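# Free jammed pouch from laminator and lay it flat

## Task

Pull the stuck laminating pouch out of the laminator and leave it lying flat, entirely on the table top, with no part resting on or beneath the laminator and with a generous gap from the laminator's power cord. The rollers are locked and only turn while the RELEASE key is kept pressed. At the end the laminator must stand upright with all of it on the table. Finish by releasing everything and moving the grippers away; anything that stays in place only because the robot holds it does not count.

## Robot and tools

Robot: two arms, left_arm and right_arm, mounted on opposite sides of a table. Each ends in a parallel two-finger gripper. left_arm's base is at (+0.125, +0.446, +0.054) m and right_arm's at (-0.059, -0.514, +0.058) m, so left_arm sits on the +y side. The names do not refer to image sides.

Scene frame: origin at the table centre, +z up, table surface at z = +0.020 m. All reported gripper poses use this frame: end_effector_position in metres, end_effector_quat_wxyz, plus linear (m/s) and angular (rad/s) velocities. The reported position is the point between the finger pads, 3-4 cm short of the fingertips, and may be slightly wrong at long reach.

Gripper axes: fingers extend along the gripper's +x; they open and close along its y axis.

The 14-number row (used by execute_actions rows and by move target): one flat list covering both arms. Numbers 1-7 are left_arm: dx, dy, dz, rx, ry, rz, opening. Numbers 8-14 are right_arm in the same order. Every value lies in [-1, 1]. dx..rz are an offset, not a pose: they are expressed in that gripper's own axes and counted from the gripper's pose in the most recent result that reported it (before any such result, and for later calls within the same reply, from where the arm is when the action begins). Scale: 1.0 equals 0.6 m for dx, dy, dz and 180 degrees for the rotation; rx, ry, rz form a single rotation vector. Each row in a multi-row action is measured from that same starting pose, not from the row before. Sending zeros is not a pause: it pulls the arm back to the reference pose. Opening is absolute: +1 fully open (0.088 m), about -0.80 where the empty fingers touch, values below that do nothing extra. Allow at least 0.5 s for a full close. To hold something, command an opening clearly below the grip_measured value; the larger the gap, the tighter the squeeze. Readings can be off by about 1 mm per gripper.

Tools:
- execute_actions {actions, pictures}: actions is a list holding at most one item. An empty list just returns the current state. {"rows": [...], "steps": n} applies 1-15 rows, one per control step of 1/30 s (n up to 15, default 15; the final row repeats if steps exceed rows). {"steps": n} alone is a wait of up to 300 steps counted from the previous result, including your thinking time. pictures (boolean) toggles camera images, which are included by default. A rejected call does nothing.
- move {target, speed}: target is one 14-number row as above; each gripper travels in a straight line toward its offset pose, both finishing together, lasting 0.5-10 s (cut off at 10 s). speed is the path's top speed in m/s, 0.002-0.5, default 0.25; rotation is capped at twice that in rad/s. Paths do not avoid obstacles or the other arm, and grippers can lag, drift or overshoot speed, especially with a stretched arm. Opening is applied at the start. The result adds a move: line with the ending (done, off_target, moving, held, fault), any limits (paced = the sent pose was clipped; held = a safety check blocked steps, after which the arm may jump faster) and each gripper's remaining distance to its target.
- wait {seconds}: 0-10 s of letting the scene run with no new commands.
- zoom_image {camera, region}: enlarges [x0, y0, x1, y1] pixels (top-left origin, at most 504 by 504) of cam_high, cam_low, cam_left_wrist or cam_right_wrist's latest image.
- read_manual {section}: returns only URDF licence text; no motion.
Replying without calling a tool also ends things.

Control behaviour: each step the commanded pose is clipped to within 70 mm and 16 degrees of the measured pose, then damped inverse kinematics drives the joints, favouring position over orientation. A distant target may need several calls; after an action the arm only continues to its last clipped pose. Friction can leave the gripper short or slightly tilted, and tiny moves may not register, so check pose and orientation after each move and correct tilt. A "pose unreachable" line or HELD marks steps where the clearance check altered or blocked your command. A "Hand target" line shows where each gripper is currently being driven. The simulation keeps running while you compose a reply.

Joint ranges (rad): waist -3.054..3.054, shoulder 0..3.142, elbow 0..2.356, wrist pitch -1.571..1.571, wrist yaw -1.571..1.571, wrist roll -3.142..3.142. Load limits (N m): waist 16.8, shoulder 20.8, elbow 20.8, wrist pitch 5.49, wrist yaw 5.47, wrist roll 5.13, including carried weight. Exceeding one causes a TORQUE FAULT: the arm freezes 10 s and drops the rest of the call. Prolonged holding warms motors: MOTOR HOT appears from 50 °C; at 95 °C an OVER-TEMPERATURE FAULT holds the arm, and if it does not cool within 30-60 s the arm and gripper lose power and go limp.

Cameras: cam_high (overhead), cam_low (low side view), cam_left_wrist and cam_right_wrist, each 504x504, with calibration given as pinhole+radial intrinsics and world-to-camera transforms; treat them as accurate to a few degrees and millimetres.

Cautions: never push anything off the table; do not let the arms collide or press on each other (mounts count as arm); approach contacts slowly, since faster moves and targets set deeper past the contact push harder; grip firmly enough to avoid slips and drops; avoid slamming objects down; release and withdraw before ending. Smooth, efficient motion is preferred.

Each tool is called after "Request:" by a JSON object that holds its "method" and its "body".

## Session

Request:
{"method": "execute_actions", "body": {"actions": []}}

Scene clock: 0.00 s of 5200.00 s.
left_arm: end_effector_position=(-0.1304, +0.2792, +0.2582) grip_measured=+0.822 end_effector_quat_wxyz=(-0.180, +0.087, -0.801, -0.565) end_effector_velocity=(+0.001, +0.001, -0.002) end_effector_angular_velocity=(+0.010, -0.008, +0.006) | right_arm: end_effector_position=(+0.2883, -0.2873, +0.3901) grip_measured=+0.851 end_effector_quat_wxyz=(+0.939, -0.130, +0.288, +0.140) end_effector_velocity=(-0.003, -0.003, -0.005) end_effector_angular_velocity=(-0.027, +0.016, +0.001)
Joint positions: left_arm=[-0.768  1.143  0.751 -0.312  0.931  2.497  0.079] | right_arm=[-0.974  1.55   1.69  -0.813  0.392  0.095  0.081]
Joint velocities: left_arm=[-0.002 -0.002 -0.002 -0.007 -0.007 -0.007 -0.   ] | right_arm=[ 0.002 -0.002 -0.007 -0.022  0.007 -0.007 -0.   ]
Motor temperatures (°C, as the motors report them): left_arm=[24 29 25 26 24 27] | right_arm=[25 29 28 25 26 25]
Heat: left arm: hottest shoulder 29 °C (+0.0 °C/min); right arm: hottest shoulder 29 °C (+0.0 °C/min).
Hand target (left_arm): -0.130, +0.279, +0.258; +0.180, -0.087, +0.801, +0.565
Hand target (right_arm): +0.288, -0.287, +0.390; +0.939, -0.130, +0.288, +0.140
camera_calibration (this result's frames):
cam_left_wrist: T_world_to_cam=[[0.360341, -0.38681, -0.848842, 0.372707], [0.12028, -0.88311, 0.453486, 0.171277], [-0.925034, -0.265508, -0.271695, 0.0970593], [0, 0, 0, 1]] pos_world=[-0.0651197, 0.321193, 0.265069]
cam_right_wrist: T_world_to_cam=[[0.288713, -0.941155, 0.175704, -0.415368], [-0.750927, -0.336445, -0.568255, 0.364739], [0.593931, 0.0321221, -0.803874, 0.223623], [0, 0, 0, 1]] pos_world=[0.260998, -0.275394, 0.460012]

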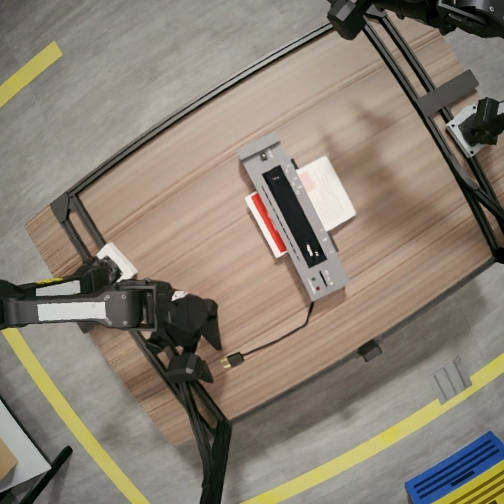

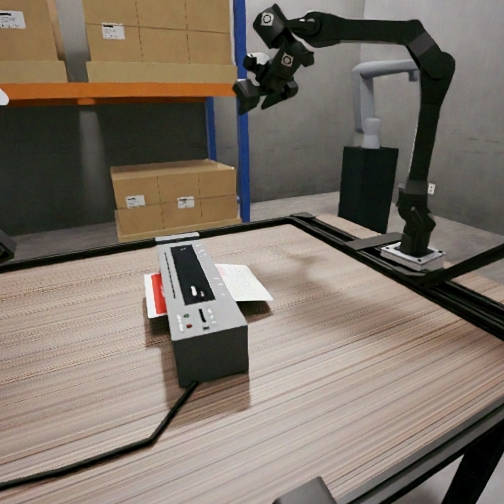

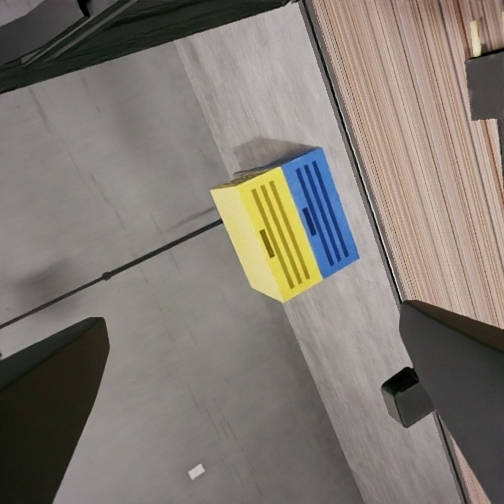

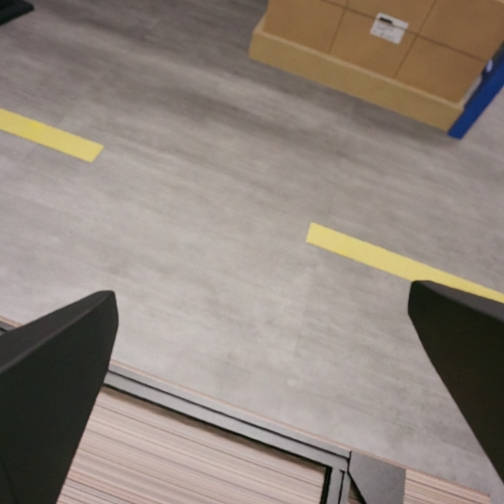

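Request:
{"method": "move", "body": {"target": [0,0,0,-0.75,0,0,-1, -0.066,0.378,-0.595,-0.643,-0.266,0.268,-0.1], "speed": 0.4}}

Request:
{"method": "move", "body": {"target": [-0.397,0.471,-0.092,-0.253,0.079,0.404,-1, 0,0,0,0,0,0,-0.1], "speed": 0.3}}

Scene clock: 19.83 s of 5200.00 s.
left_arm: end_effector_position=(-0.1303, +0.2795, +0.2578) grip_measured=-0.810 end_effector_quat_wxyz=(+0.011, +0.200, +0.215, -0.956) end_effector_velocity=(+0.000, -0.002, +0.000) end_effector_angular_velocity=(+0.011, -0.001, +0.017) | right_arm: end_effector_position=(+0.0024, -0.1972, +0.0924) grip_measured=-0.100 end_effector_quat_wxyz=(+0.315, -0.656, -0.265, +0.633) end_effector_velocity=(+0.001, -0.003, -0.006) end_effector_angular_velocity=(-0.023, -0.005, -0.003)
Joint positions: left_arm=[-0.768  1.143  0.751 -0.315  0.931  0.144  0.   ] | right_arm=[-0.371  1.461  0.387  0.342 -0.128 -1.686  0.034]
Joint velocities: left_arm=[ 0.002 -0.002 -0.002  0.007 -0.007 -0.022  0.   ] | right_arm=[-0.002  0.012 -0.002 -0.007  0.007 -0.007  0.   ]
Motor temperatures (°C, as the motors report them): left_arm=[24 29 28 27 24 27] | right_arm=[25 32 31 28 26 25]
Heat: left arm: hottest shoulder 29 °C (+0.0 °C/min); right arm: hottest shoulder 32 °C (+9.1 °C/min).
Hand target (left_arm): -0.130, +0.279, +0.258; -0.012, -0.199, -0.215, +0.956
Hand target (right_arm): +0.001, -0.197, +0.090; -0.311, +0.655, +0.266, -0.635
Off the commanded pose (left_arm): 0.000 m, 0 deg.
Off the commanded pose (right_arm): 0.004 m, 1 deg.
After step 90, 13.37 s passed at rest.
move: done
camera_calibration (this result's frames):
cam_left_wrist: T_world_to_cam=[[-0.0662205, 0.921641, 0.382353, -0.366229], [0.673481, 0.324025, -0.664403, 0.194559], [-0.736232, 0.21351, -0.642165, 0.0834214], [0, 0, 0, 1]] pos_world=[-0.0938665, 0.256678, 0.322865]
cam_right_wrist: T_world_to_cam=[[0.0668326, 0.622422, 0.779823, 0.0574188], [0.918133, -0.344327, 0.196141, -0.0650235], [0.390597, 0.702872, -0.594478, 0.264635], [0, 0, 0, 1]] pos_world=[-0.0475028, -0.244133, 0.125297]

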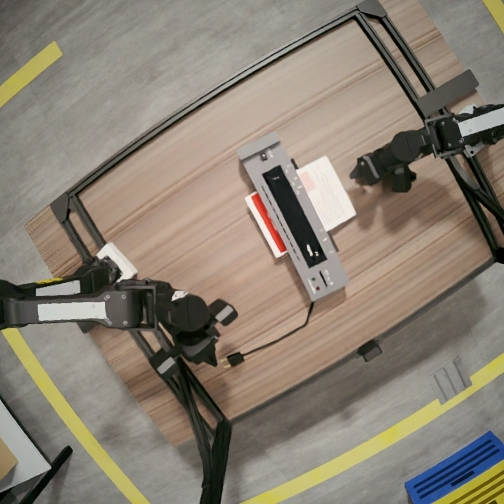

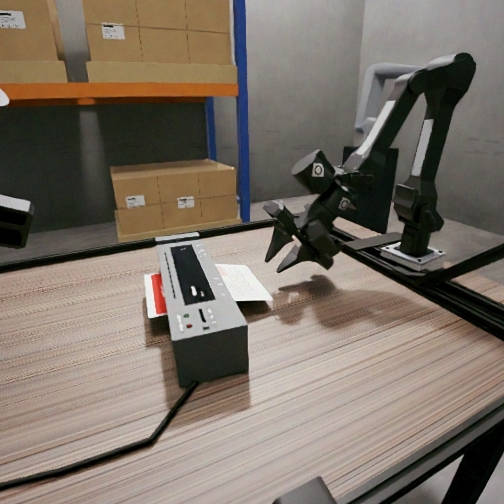

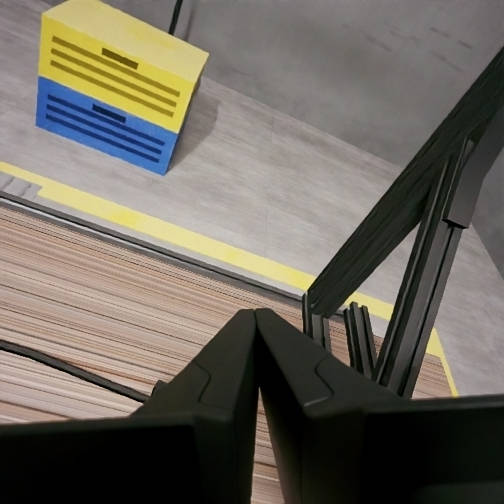

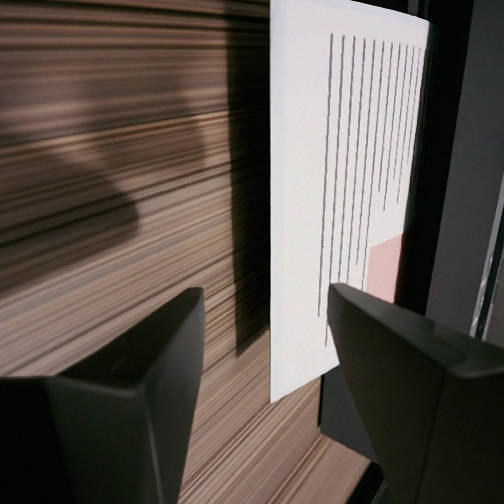

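Scene clock: 22.90 s of 5200.00 s.
left_arm: end_effector_position=(+0.1383, +0.0322, +0.1909) grip_measured=-0.810 end_effector_quat_wxyz=(+0.606, +0.370, +0.385, -0.590) end_effector_velocity=(+0.002, +0.001, -0.001) end_effector_angular_velocity=(+0.008, -0.016, +0.014) | right_arm: end_effector_position=(+0.0024, -0.1972, +0.0924) grip_measured=-0.100 end_effector_quat_wxyz=(+0.315, -0.656, -0.265, +0.633) end_effector_velocity=(+0.001, -0.001, -0.000) end_effector_angular_velocity=(+0.003, -0.001, +0.003)
Joint positions: left_arm=[-0.148  1.76   1.404 -0.769  0.008  0.002  0.   ] | right_arm=[-0.371  1.461  0.387  0.342 -0.128 -1.686  0.034]
Joint velocities: left_arm=[-0.002  0.002  0.002 -0.007 -0.022 -0.007  0.   ] | right_arm=[-0.007 -0.002 -0.007  0.007 -0.007 -0.007 -0.   ]
Motor temperatures (°C, as the motors report them): left_arm=[24 30 28 27 24 27] | right_arm=[25 32 31 28 26 25]
Heat: left arm: hottest shoulder 30 °C (+2.6 °C/min); right arm: hottest shoulder 32 °C (+7.9 °C/min).
Hand target (left_arm): +0.140, +0.030, +0.191; +0.608, +0.370, +0.385, -0.587
Hand target (right_arm): +0.002, -0.197, +0.092; -0.315, +0.656, +0.265, -0.633
Off the commanded pose (left_arm): 0.003 m, 0 deg.
Off the commanded pose (right_arm): 0.000 m, 0 deg.
move: done
camera_calibration (this result's frames):
cam_left_wrist: T_world_to_cam=[[-0.999712, 0.0192582, 0.0143307, 0.133472], [0.0177917, 0.995199, -0.0962413, 0.00996136], [-0.0161153, -0.0959586, -0.995255, 0.268784], [0, 0, 0, 1]] pos_world=[0.137588, 0.0133082, 0.266555]
cam_right_wrist: T_world_to_cam=[[0.0664531, 0.622457, 0.779828, 0.057426], [0.918164, -0.34409, 0.196411, -0.0650018], [0.390589, 0.702958, -0.594383, 0.264643], [0, 0, 0, 1]] pos_world=[-0.0475003, -0.244145, 0.125284]

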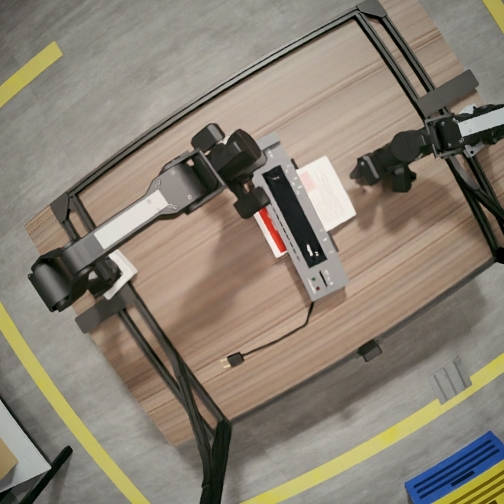

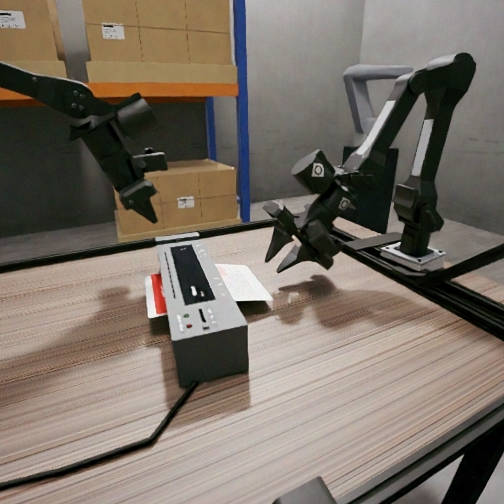

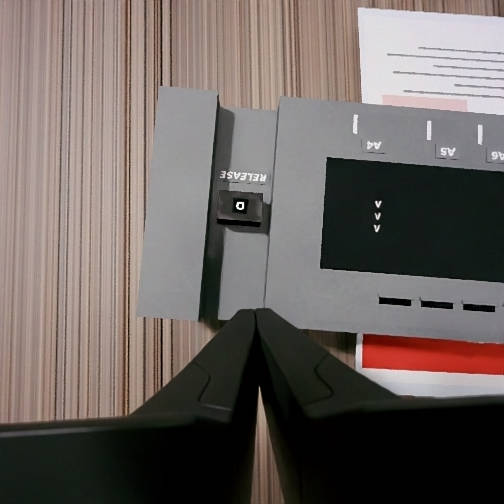

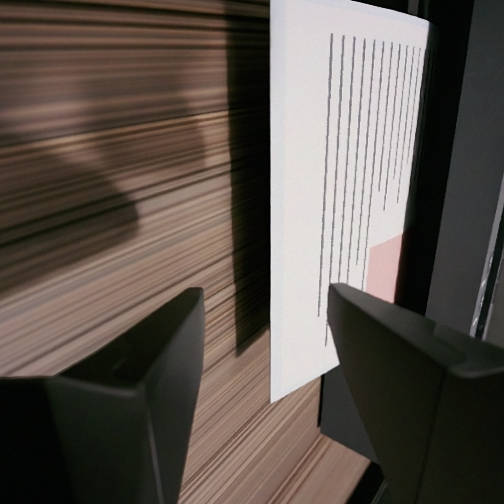

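Request:
{"method": "move", "body": {"target": [0.097,0.007,0.03,0,0,0,-1, 0.05,0.005,0,0,0,0,-0.1], "speed": 0.08}}

Request:
{"method": "move", "body": {"target": [0,0,0,0,0,0,-1, 0.046,-0.04,0,0,0,0,-0.1], "speed": 0.04}}

Request:
{"method": "zoom_image", "body": {"camera": "cam_low", "region": [130, 170, 350, 340]}}

Scene clock: 33.10 s of 5200.00 s.
left_arm: end_effector_position=(+0.1428, -0.0057, +0.1464) grip_measured=-0.810 end_effector_quat_wxyz=(+0.606, +0.371, +0.385, -0.589) end_effector_velocity=(-0.002, +0.005, -0.002) end_effector_angular_velocity=(+0.022, -0.003, +0.002) | right_arm: end_effector_position=(+0.0037, -0.1804, +0.0694) grip_measured=-0.100 end_effector_quat_wxyz=(+0.313, -0.655, -0.265, +0.634) end_effector_velocity=(-0.000, -0.001, -0.003) end_effector_angular_velocity=(-0.010, +0.013, -0.002)
Joint positions: left_arm=[-0.141  1.936  1.452 -0.645  0.008  0.008  0.   ] | right_arm=[-0.36   1.64   0.416  0.489 -0.123 -1.679  0.034]
Joint velocities: left_arm=[-0.007 -0.002 -0.002 -0.022 -0.007 -0.007  0.   ] | right_arm=[-0.002  0.007  0.002 -0.007 -0.007  0.007 -0.   ]
Motor temperatures (°C, as the motors report them): left_arm=[24 31 29 27 24 27] | right_arm=[25 31 32 29 26 25]
Heat: left arm: hottest shoulder 31 °C (+3.6 °C/min); right arm: hottest elbow 32 °C (+5.4 °C/min).
Hand target (left_arm): +0.143, -0.009, +0.146; +0.606, +0.370, +0.385, -0.590
Hand target (right_arm): +0.004, -0.177, +0.070; -0.315, +0.656, +0.265, -0.633
Off the commanded pose (left_arm): 0.003 m, 0 deg.
Off the commanded pose (right_arm): 0.004 m, 0 deg.
After step 90, 5.97 s passed at rest.
move: done
camera_calibration (this result's frames):
cam_left_wrist: T_world_to_cam=[[-0.999776, 0.0176971, 0.0115693, 0.139766], [0.0165495, 0.995555, -0.0927128, 0.0429983], [-0.0131586, -0.0925006, -0.995626, 0.220498], [0, 0, 0, 1]] pos_world=[0.141925, -0.0248845, 0.221903]
cam_right_wrist: T_world_to_cam=[[0.0664242, 0.625621, 0.777294, 0.0655318], [0.919549, -0.340778, 0.195702, -0.0551935], [0.38732, 0.701761, -0.597925, 0.238651], [0, 0, 0, 1]] pos_world=[-0.0460338, -0.227282, 0.102559]

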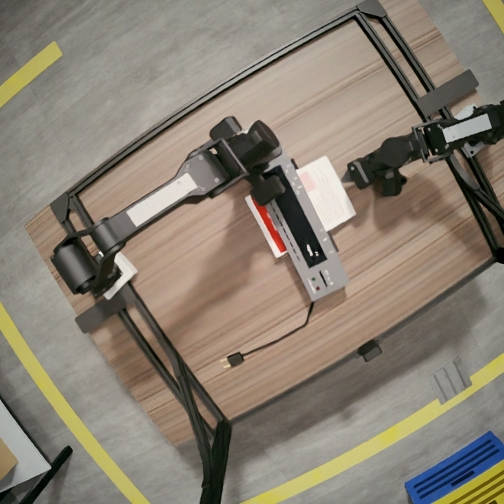

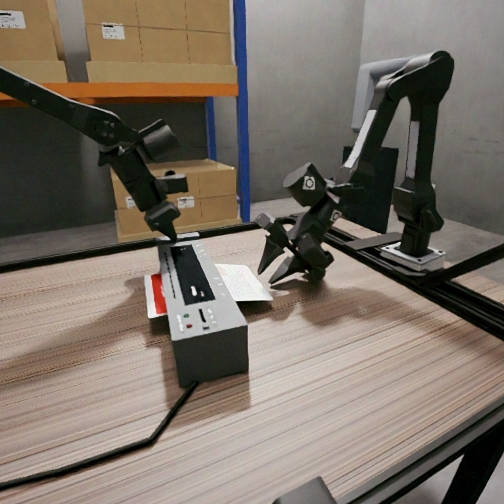

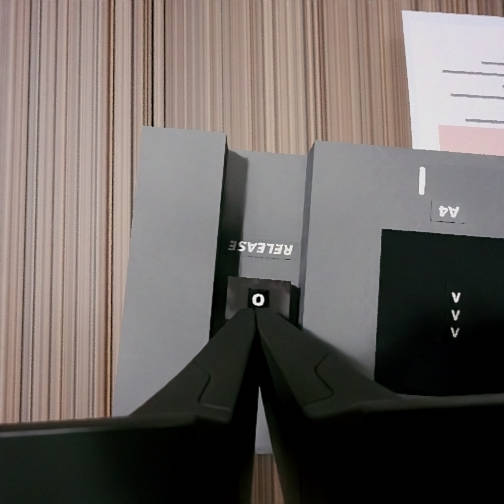

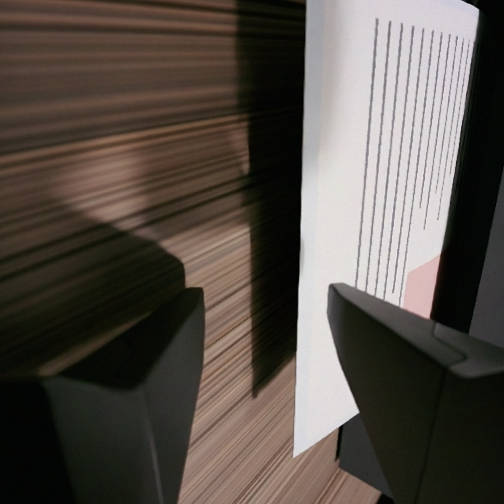

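Scene clock: 34.30 s of 5200.00 s.
left_arm: end_effector_position=(+0.1428, -0.0057, +0.1464) grip_measured=-0.810 end_effector_quat_wxyz=(+0.606, +0.371, +0.385, -0.589) end_effector_velocity=(-0.000, +0.002, -0.003) end_effector_angular_velocity=(+0.013, -0.009, -0.006) | right_arm: end_effector_position=(+0.0067, -0.1466, +0.0697) grip_measured=-0.100 end_effector_quat_wxyz=(+0.314, -0.654, -0.266, +0.635) end_effector_velocity=(+0.001, -0.003, -0.004) end_effector_angular_velocity=(-0.024, -0.016, +0.007)
Joint positions: left_arm=[-0.141  1.936  1.452 -0.645  0.008  0.008  0.   ] | right_arm=[-0.342  1.749  0.548  0.47  -0.112 -1.668  0.034]
Joint velocities: left_arm=[-0.002  0.002 -0.002 -0.007 -0.007  0.007  0.   ] | right_arm=[-0.002  0.002  0.002 -0.022  0.007 -0.022 -0.   ]
Motor temperatures (°C, as the motors report them): left_arm=[24 32 29 27 24 27] | right_arm=[25 31 32 29 26 25]
Heat: left arm: hottest shoulder 32 °C (+5.2 °C/min); right arm: hottest elbow 32 °C (+5.2 °C/min).
Hand target (left_arm): +0.143, -0.006, +0.146; +0.606, +0.371, +0.385, -0.589
Hand target (right_arm): +0.007, -0.144, +0.069; -0.313, +0.655, +0.264, -0.634
Off the commanded pose (left_arm): 0.000 m, 0 deg.
Off the commanded pose (right_arm): 0.003 m, 0 deg.
move: done
camera_calibration (this result's frames):
cam_left_wrist: T_world_to_cam=[[-0.999776, 0.0176971, 0.0115693, 0.139766], [0.0165495, 0.995555, -0.0927128, 0.0429983], [-0.0131586, -0.0925006, -0.995626, 0.220498], [0, 0, 0, 1]] pos_world=[0.141925, -0.0248845, 0.221903]
cam_right_wrist: T_world_to_cam=[[0.0650986, 0.623707, 0.778943, 0.04359], [0.920528, -0.338873, 0.194407, -0.0461228], [0.385215, 0.704383, -0.596199, 0.214206], [0, 0, 0, 1]] pos_world=[-0.0428959, -0.1937, 0.102722]

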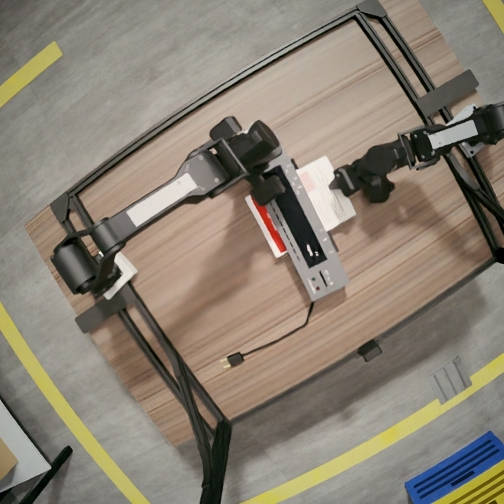

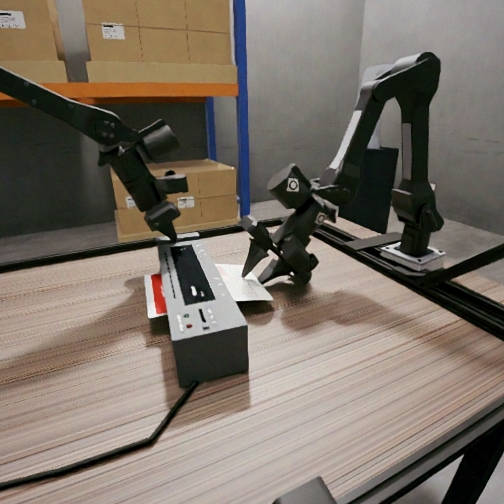

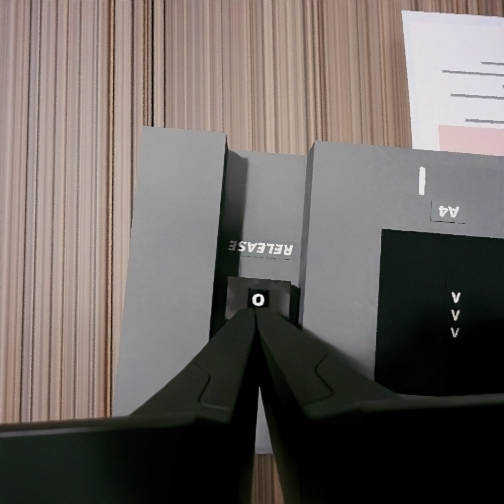

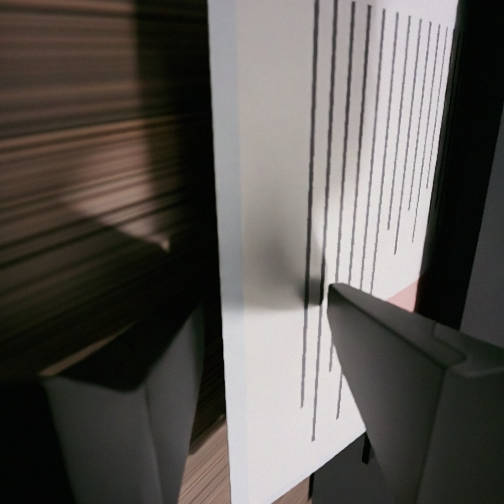

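Region (130, 170, 350, 340) of cam_low's 504x504 image, scaled by 2.291, with more detail than that image has; it fills the top 389 rows of this view, and the rest is white.

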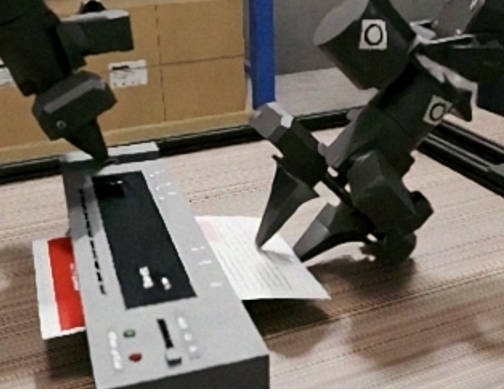

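Request:
{"method": "move", "body": {"target": [0.028,0,0.008,0,0,0,-1, 0.027,-0.025,0,0,0,0,-0.1], "speed": 0.03}}

Request:
{"method": "move", "body": {"target": [0.036,0,-0.017,0,0,0,-1, 0,0,0,0,0,0,-1], "speed": 0.02}}

Scene clock: 39.20 s of 5200.00 s.
left_arm: end_effector_position=(+0.1428, -0.0087, +0.1341) grip_measured=-0.810 end_effector_quat_wxyz=(+0.602, +0.377, +0.390, -0.586) end_effector_velocity=(+0.002, +0.002, -0.000) end_effector_angular_velocity=(+0.008, -0.017, +0.013) | right_arm: end_effector_position=(+0.0082, -0.1307, +0.0682) grip_measured=-0.098 end_effector_quat_wxyz=(+0.310, -0.655, -0.263, +0.636) end_effector_velocity=(+0.001, +0.002, -0.002) end_effector_angular_velocity=(-0.009, -0.020, +0.012)
Joint positions: left_arm=[-0.141  1.97   1.456 -0.632  0.008  0.009  0.   ] | right_arm=[-0.335  1.8    0.619  0.44  -0.107 -1.665  0.034]
Joint velocities: left_arm=[-0.002 -0.002 -0.002 -0.007 -0.022 -0.007  0.   ] | right_arm=[ 0.002  0.012  0.012 -0.007  0.007 -0.022 -0.   ]
Motor temperatures (°C, as the motors report them): left_arm=[24 33 30 28 24 27] | right_arm=[25 32 32 29 26 25]
Heat: left arm: hottest shoulder 33 °C (+6.1 °C/min); right arm: hottest shoulder 32 °C (+4.6 °C/min).
Hand target (left_arm): +0.143, -0.017, +0.133; +0.606, +0.371, +0.385, -0.589
Hand target (right_arm): +0.008, -0.125, +0.070; -0.314, +0.654, +0.266, -0.635
Off the commanded pose (left_arm): 0.009 m, 1 deg.
Off the commanded pose (right_arm): 0.006 m, 1 deg.
After step 90, 0.90 s passed at rest.
move: off_target (left_arm)
camera_calibration (this result's frames):
cam_left_wrist: T_world_to_cam=[[-0.999752, 0.0185662, 0.0122887, 0.139821], [0.0175852, 0.996981, -0.0756251, 0.0423965], [-0.0136557, -0.0753902, -0.997061, 0.208428], [0, 0, 0, 1]] pos_world=[0.141887, -0.029151, 0.209303]
cam_right_wrist: T_world_to_cam=[[0.0659684, 0.631376, 0.772666, 0.0361071], [0.921067, -0.336358, 0.196213, -0.0417331], [0.383777, 0.698733, -0.603729, 0.201358], [0, 0, 0, 1]] pos_world=[-0.0412193, -0.17753, 0.101855]

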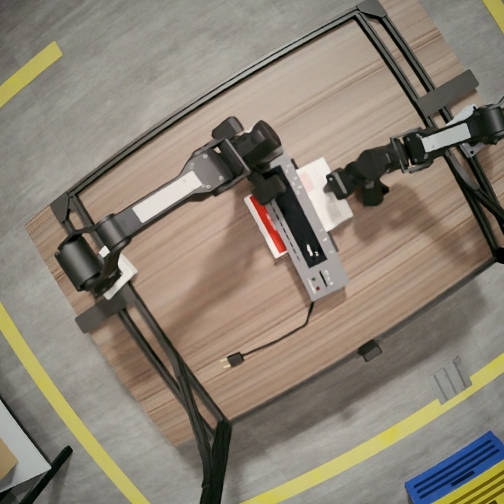

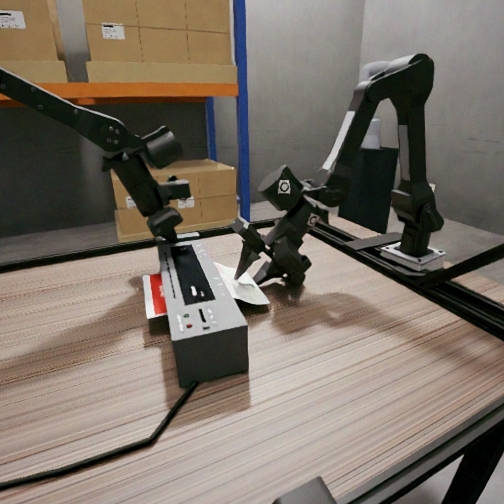

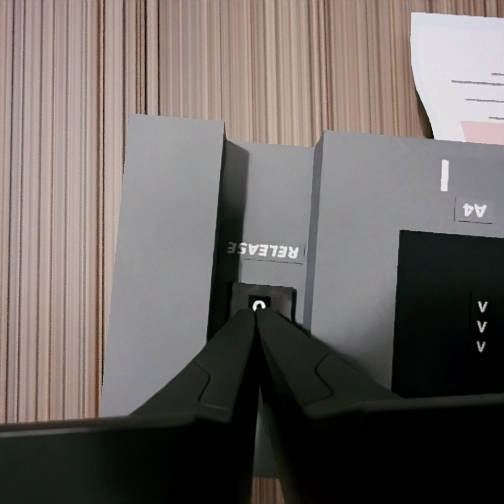

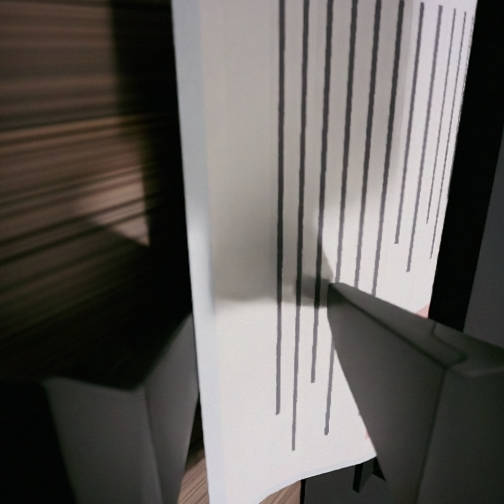

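Scene clock: 40.63 s of 5200.00 s.
left_arm: end_effector_position=(+0.1428, -0.0073, +0.1268) grip_measured=-0.810 end_effector_quat_wxyz=(+0.606, +0.371, +0.385, -0.589) end_effector_velocity=(-0.000, +0.000, -0.001) end_effector_angular_velocity=(-0.002, +0.003, +0.021) | right_arm: end_effector_position=(+0.0081, -0.1310, +0.0678) grip_measured=-0.777 end_effector_quat_wxyz=(+0.309, -0.656, -0.263, +0.636) end_effector_velocity=(+0.001, -0.002, -0.001) end_effector_angular_velocity=(-0.006, +0.001, +0.003)
Joint positions: left_arm=[-0.141  1.961  1.406 -0.573  0.008  0.008  0.   ] | right_arm=[-0.335  1.8    0.619  0.439 -0.107 -1.668  0.001]
Joint velocities: left_arm=[-0.002 -0.002 -0.007  0.007 -0.007 -0.022  0.   ] | right_arm=[-0.007 -0.002 -0.002 -0.007 -0.007 -0.007 -0.   ]
Motor temperatures (°C, as the motors report them): left_arm=[24 33 30 28 24 27] | right_arm=[25 32 32 29 26 25]
Heat: left arm: hottest shoulder 33 °C (+5.9 °C/min); right arm: hottest shoulder 32 °C (+4.4 °C/min).
Hand target (left_arm): +0.143, -0.008, +0.110; +0.602, +0.377, +0.391, -0.585
Hand target (right_arm): +0.008, -0.131, +0.068; -0.310, +0.655, +0.263, -0.637
Off the commanded pose (left_arm): 0.017 m, 1 deg.
Off the commanded pose (right_arm): 0.001 m, 0 deg.
move: off_target (left_arm)
camera_calibration (this result's frames):
cam_left_wrist: T_world_to_cam=[[-0.999778, 0.0171846, 0.0121708, 0.13995], [0.0159674, 0.995455, -0.0938834, 0.0429701], [-0.0137288, -0.0936682, -0.995509, 0.200915], [0, 0, 0, 1]] pos_world=[0.141991, -0.0263604, 0.202344]
cam_right_wrist: T_world_to_cam=[[0.0630484, 0.633405, 0.771248, 0.0370344], [0.921388, -0.333893, 0.198895, -0.0414599], [0.383496, 0.698078, -0.604663, 0.201329], [0, 0, 0, 1]] pos_world=[-0.0413431, -0.177844, 0.10142]

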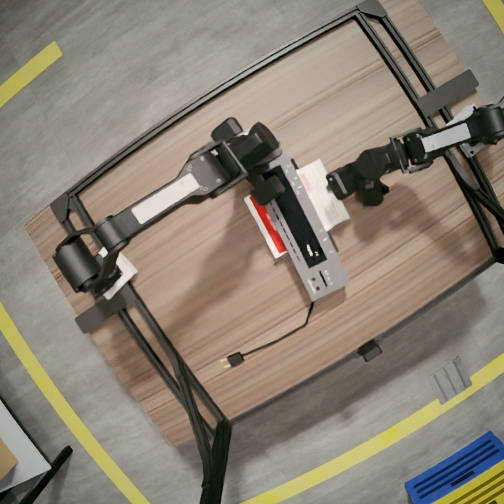

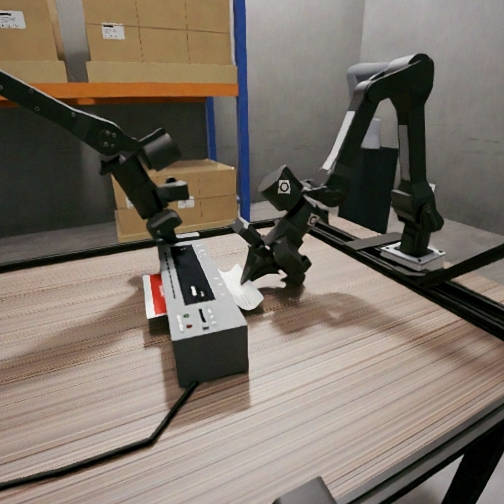

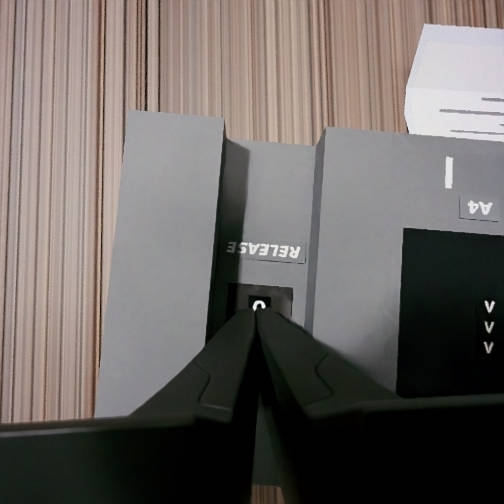

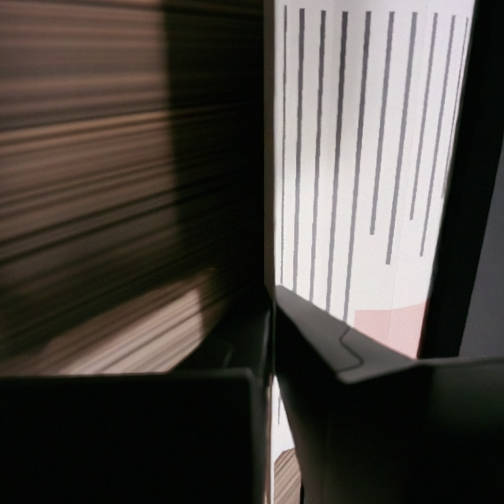

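Gripped (shallow). Pull back and slightly up.

Request:
{"method": "execute_actions", "body": {"actions": [{"rows":[[0.027,0,-0.011,0,0.005,0,-1,-0.008,0.004,0,0,0,0,-1],[0.027,0,-0.011,0,0.005,0,-1,-0.008,0.004,0,0,0,0,-1],[0.027,0,-0.011,0,0.005,0,-1,-0.016,0.008,0,0,0,0,-1],[0.027,0,-0.011,0,0.005,0,-1,-0.016,0.008,0,0,0,0,-1],[0.027,0,-0.011,0,0.005,0,-1,-0.024,0.012,0,0,0,0,-1],[0.027,0,-0.011,0,0.005,0,-1,-0.024,0.012,0,0,0,0,-1],[0.027,0,-0.011,0,0.005,0,-1,-0.032,0.016,0,0,0,0,-1],[0.027,0,-0.011,0,0.005,0,-1,-0.032,0.016,0,0,0,0,-1],[0.027,0,-0.011,0,0.005,0,-1,-0.04,0.02,0,0,0,0,-1],[0.027,0,-0.011,0,0.005,0,-1,-0.04,0.02,0,0,0,0,-1],[0.027,0,-0.011,0,0.005,0,-1,-0.048,0.024,0,0,0,0,-1],[0.027,0,-0.011,0,0.005,0,-1,-0.048,0.024,0,0,0,0,-1],[0.027,0,-0.011,0,0.005,0,-1,-0.056,0.028,0,0,0,0,-1],[0.027,0,-0.011,0,0.005,0,-1,-0.056,0.028,0,0,0,0,-1],[0.027,0,-0.011,0,0.005,0,-1,-0.064,0.032,0,0,0,0,-1]]}], "pictures": false}}

Request:
{"method": "wait", "body": {"seconds": 0.5}}

Scene clock: 48.13 s of 5200.00 s.
left_arm: end_effector_position=(+0.1428, -0.0089, +0.1271) grip_measured=-0.810 end_effector_quat_wxyz=(+0.608, +0.367, +0.381, -0.592) end_effector_velocity=(+0.000, -0.004, +0.000) end_effector_angular_velocity=(-0.017, -0.004, +0.007) | right_arm: end_effector_position=(+0.0056, -0.1537, +0.0850) grip_measured=-0.777 end_effector_quat_wxyz=(+0.319, -0.652, -0.274, +0.631) end_effector_velocity=(-0.004, -0.040, +0.073) end_effector_angular_velocity=(+0.188, -0.004, +0.013)
Joint positions: left_arm=[-0.141  1.959  1.4   -0.557  0.01   0.009  0.   ] | right_arm=[-0.345  1.664  0.523  0.431 -0.117 -1.672  0.001]
Joint velocities: left_arm=[-0.002  0.002 -0.002  0.022 -0.007 -0.007  0.   ] | right_arm=[-0.042 -0.403 -0.198 -0.022 -0.066 -0.007  0.   ]
Motor temperatures (°C, as the motors report them): left_arm=[24 33 29 32 24 27] | right_arm=[25 32 32 30 26 25]
Heat: left arm: hottest shoulder 33 °C (+5.0 °C/min); right arm: hottest shoulder 32 °C (+3.7 °C/min).
Hand target (left_arm): +0.143, -0.008, +0.110; +0.603, +0.375, +0.390, -0.586
Hand target (right_arm): +0.005, -0.171, +0.078; -0.309, +0.656, +0.263, -0.637
Off the commanded pose (left_arm): 0.018 m, 2 deg.
Off the commanded pose (right_arm): 0.019 m, 2 deg.
Steps of this call (steps 1 to 210: nothing new was sent; steps 211 to 225: all 15 steps of this action). Readings (end_effector_position):
211: left_arm (+0.1428, -0.0072, +0.1267) | right_arm (+0.0080, -0.1313, +0.0679)
212: left_arm (+0.1428, -0.0073, +0.1266) | right_arm (+0.0081, -0.1318, +0.0679)
214: left_arm (+0.1428, -0.0075, +0.1266) | right_arm (+0.0077, -0.1343, +0.0691)
218: left_arm (+0.1427, -0.0079, +0.1266) | right_arm (+0.0068, -0.1413, +0.0743)
225: the state above

Scene clock: 48.63 s of 5200.00 s.
left_arm: end_effector_position=(+0.1426, -0.0113, +0.1283) grip_measured=-0.810 end_effector_quat_wxyz=(+0.610, +0.363, +0.378, -0.594) end_effector_velocity=(+0.002, +0.002, +0.002) end_effector_angular_velocity=(+0.003, -0.003, +0.012) | right_arm: end_effector_position=(+0.0056, -0.1578, +0.0903) grip_measured=-0.777 end_effector_quat_wxyz=(+0.322, -0.650, -0.279, +0.629) end_effector_velocity=(-0.002, -0.007, -0.008) end_effector_angular_velocity=(-0.040, +0.008, +0.008)
Joint positions: left_arm=[-0.141  1.959  1.4   -0.545  0.01   0.007  0.   ] | right_arm=[-0.351  1.63   0.506  0.425 -0.124 -1.675  0.001]
Joint velocities: left_arm=[ 0.002 -0.007 -0.002 -0.007 -0.007 -0.007  0.   ] | right_arm=[-0.002 -0.002 -0.007 -0.037 -0.007 -0.007 -0.   ]
Motor temperatures (°C, as the motors report them): left_arm=[24 33 29 32 24 27] | right_arm=[25 32 32 30 26 25]
Heat: left arm: hottest shoulder 33 °C (+4.9 °C/min); right arm: hottest shoulder 32 °C (+3.7 °C/min).
Hand target (left_arm): +0.143, -0.008, +0.110; +0.603, +0.375, +0.390, -0.586
Hand target (right_arm): +0.005, -0.171, +0.078; -0.309, +0.656, +0.263, -0.636
Off the commanded pose (left_arm): 0.019 m, 2 deg.
Off the commanded pose (right_arm): 0.018 m, 3 deg.
Steps of this call (steps 1 to 15: nothing new was sent). Readings (end_effector_position):
1: left_arm (+0.1429, -0.0094, +0.1274) | right_arm (+0.0055, -0.1548, +0.0872)
2: left_arm (+0.1428, -0.0099, +0.1276) | right_arm (+0.0055, -0.1556, +0.0891)
4: left_arm (+0.1427, -0.0105, +0.1279) | right_arm (+0.0054, -0.1564, +0.0904)
8: left_arm (+0.1427, -0.0110, +0.1282) | right_arm (+0.0055, -0.1573, +0.0904)
15: the state above
camera_calibration (this result's frames):
cam_left_wrist: T_world_to_cam=[[-0.99976, 0.018192, 0.0122393, 0.139766], [0.0166192, 0.99285, -0.118204, 0.050099], [-0.0143022, -0.117972, -0.992914, 0.201532], [0, 0, 0, 1]] pos_world=[0.141782, -0.0285082, 0.204316]
cam_right_wrist: T_world_to_cam=[[0.0585499, 0.598561, 0.798934, 0.0288214], [0.921199, -0.340772, 0.187796, -0.0526446], [0.384662, 0.724982, -0.571346, 0.235808], [0, 0, 0, 1]] pos_world=[-0.0438976, -0.206147, 0.121588]

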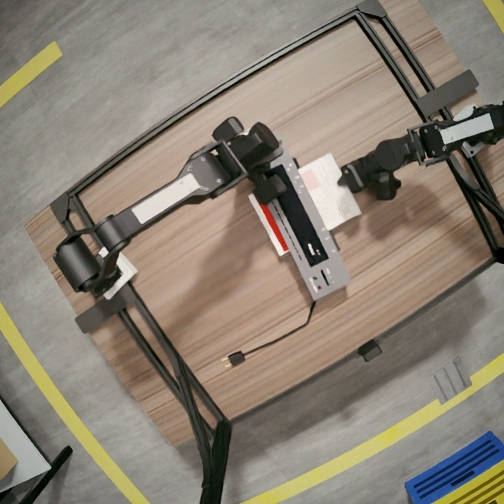

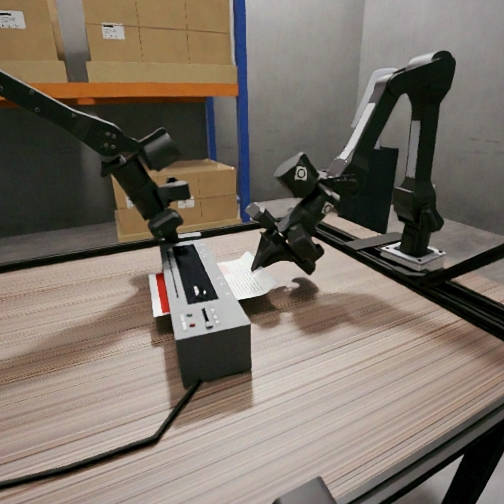

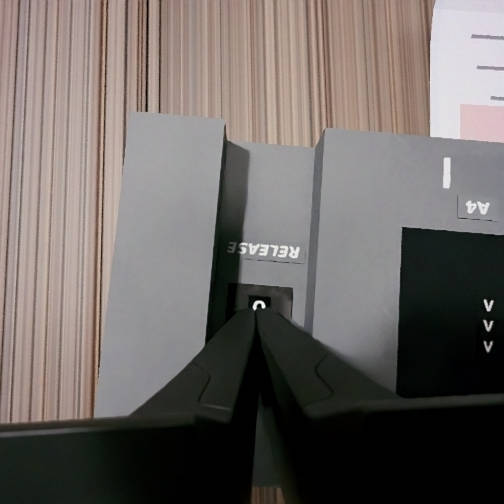

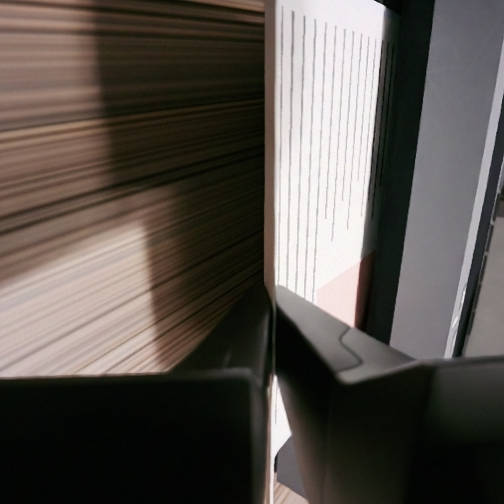

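Request:
{"method": "execute_actions", "body": {"actions": [{"rows":[[0.032,0,-0.014,0,0.01,0,-1,0.008,0.008,0,0,0,0,-1],[0.036,0,-0.016,0,0.01,0,-1,0.008,0.008,0,0,0,0,-1],[0.04,0,-0.018,0,0.01,0,-1,0.008,0.008,0,0,0,0,-1],[0.044,0,-0.02,0,0.01,0,-1,0.008,0.008,0,0,0,0,-1],[0.048,0,-0.022,0,0.01,0,-1,0.008,0.008,0,0,0,0,-1]]}]}}

Request:
{"method": "zoom_image", "body": {"camera": "cam_low", "region": [140, 200, 220, 260]}}

Scene clock: 55.07 s of 5200.00 s.
left_arm: end_effector_position=(+0.1423, -0.0121, +0.1242) grip_measured=-0.810 end_effector_quat_wxyz=(+0.612, +0.360, +0.377, -0.595) end_effector_velocity=(-0.000, +0.001, -0.001) end_effector_angular_velocity=(-0.002, -0.010, -0.006) | right_arm: end_effector_position=(+0.0055, -0.1556, +0.0876) grip_measured=-0.777 end_effector_quat_wxyz=(+0.324, -0.649, -0.282, +0.628) end_effector_velocity=(-0.005, -0.001, -0.001) end_effector_angular_velocity=(-0.004, +0.021, +0.015)
Joint positions: left_arm=[-0.142  1.963  1.385 -0.518  0.011  0.005  0.   ] | right_arm=[-0.349  1.652  0.502  0.46  -0.124 -1.675  0.001]
Joint velocities: left_arm=[-0.002 -0.002 -0.007  0.007 -0.007  0.007  0.   ] | right_arm=[ 0.002 -0.002 -0.002 -0.007 -0.022  0.007 -0.   ]
Motor temperatures (°C, as the motors report them): left_arm=[24 33 29 32 24 27] | right_arm=[25 33 31 29 26 25]
Heat: left arm: hottest shoulder 33 °C (+4.4 °C/min); right arm: hottest shoulder 33 °C (+4.4 °C/min).
Hand target (left_arm): +0.142, -0.011, +0.097; +0.604, +0.372, +0.388, -0.588
Hand target (right_arm): +0.006, -0.157, +0.084; -0.322, +0.650, +0.279, -0.629
Off the commanded pose (left_arm): 0.028 m, 2 deg.
Off the commanded pose (right_arm): 0.004 m, 1 deg.
Steps of this call (steps 1 to 178: nothing new was sent; steps 179 to 193: all 15 steps of this action). Readings (end_effector_position):
179: left_arm (+0.1422, -0.0125, +0.1279) | right_arm (+0.0051, -0.1585, +0.0893)
180: left_arm (+0.1422, -0.0125, +0.1276) | right_arm (+0.0052, -0.1578, +0.0892)
182: left_arm (+0.1422, -0.0125, +0.1268) | right_arm (+0.0054, -0.1569, +0.0880)
186: left_arm (+0.1422, -0.0121, +0.1246) | right_arm (+0.0054, -0.1559, +0.0874)
193: the state above
camera_calibration (this result's frames):
cam_left_wrist: T_world_to_cam=[[-0.999768, 0.0166397, 0.0136751, 0.139378], [0.014788, 0.99194, -0.125845, 0.0515859], [-0.0156589, -0.125613, -0.991956, 0.197306], [0, 0, 0, 1]] pos_world=[0.141673, -0.0287051, 0.200304]
cam_right_wrist: T_world_to_cam=[[0.0562325, 0.590846, 0.804822, 0.027977], [0.921415, -0.341139, 0.186062, -0.0511892], [0.38449, 0.731113, -0.563597, 0.232993], [0, 0, 0, 1]] pos_world=[-0.0439903, -0.204337, 0.118322]

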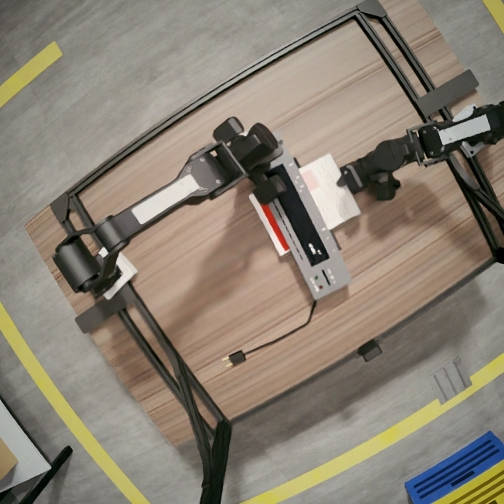

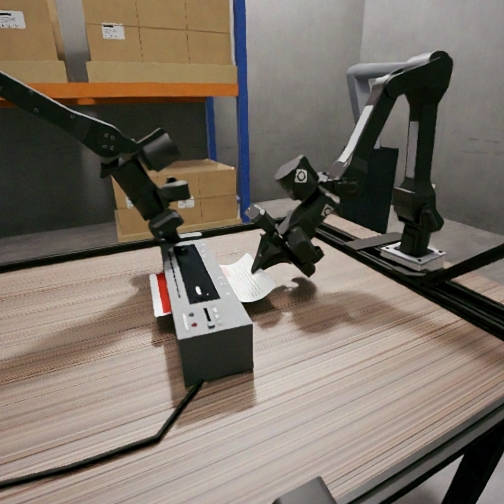

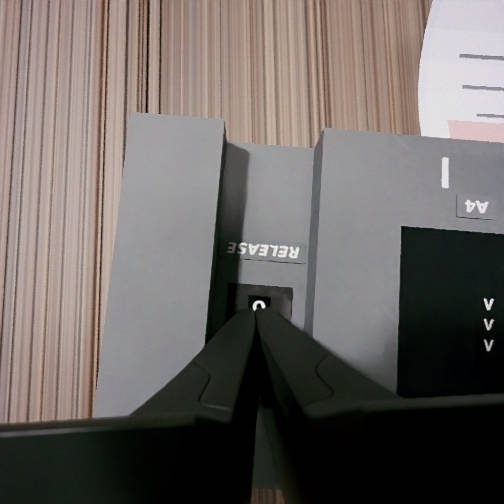

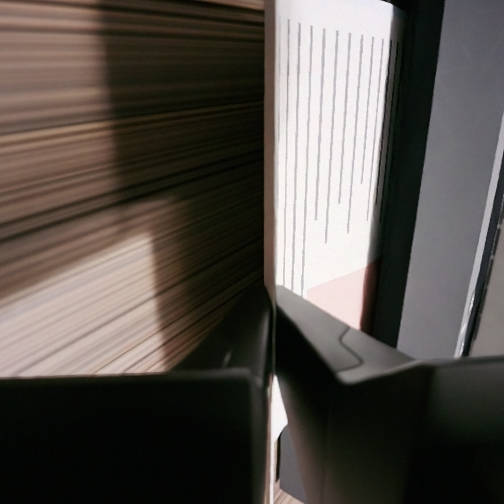

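Region (140, 200, 220, 260) of cam_low's 504x504 image, scaled by 6.300, with more detail than that image has; it fills the top 378 rows of this view, and the rest is white.

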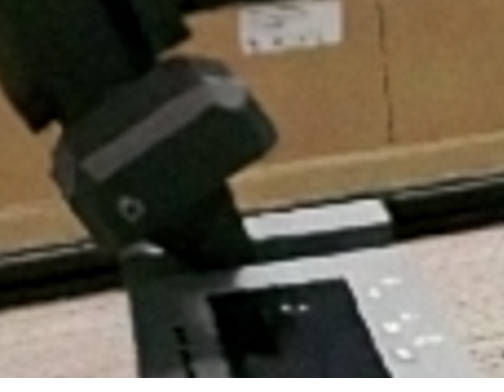

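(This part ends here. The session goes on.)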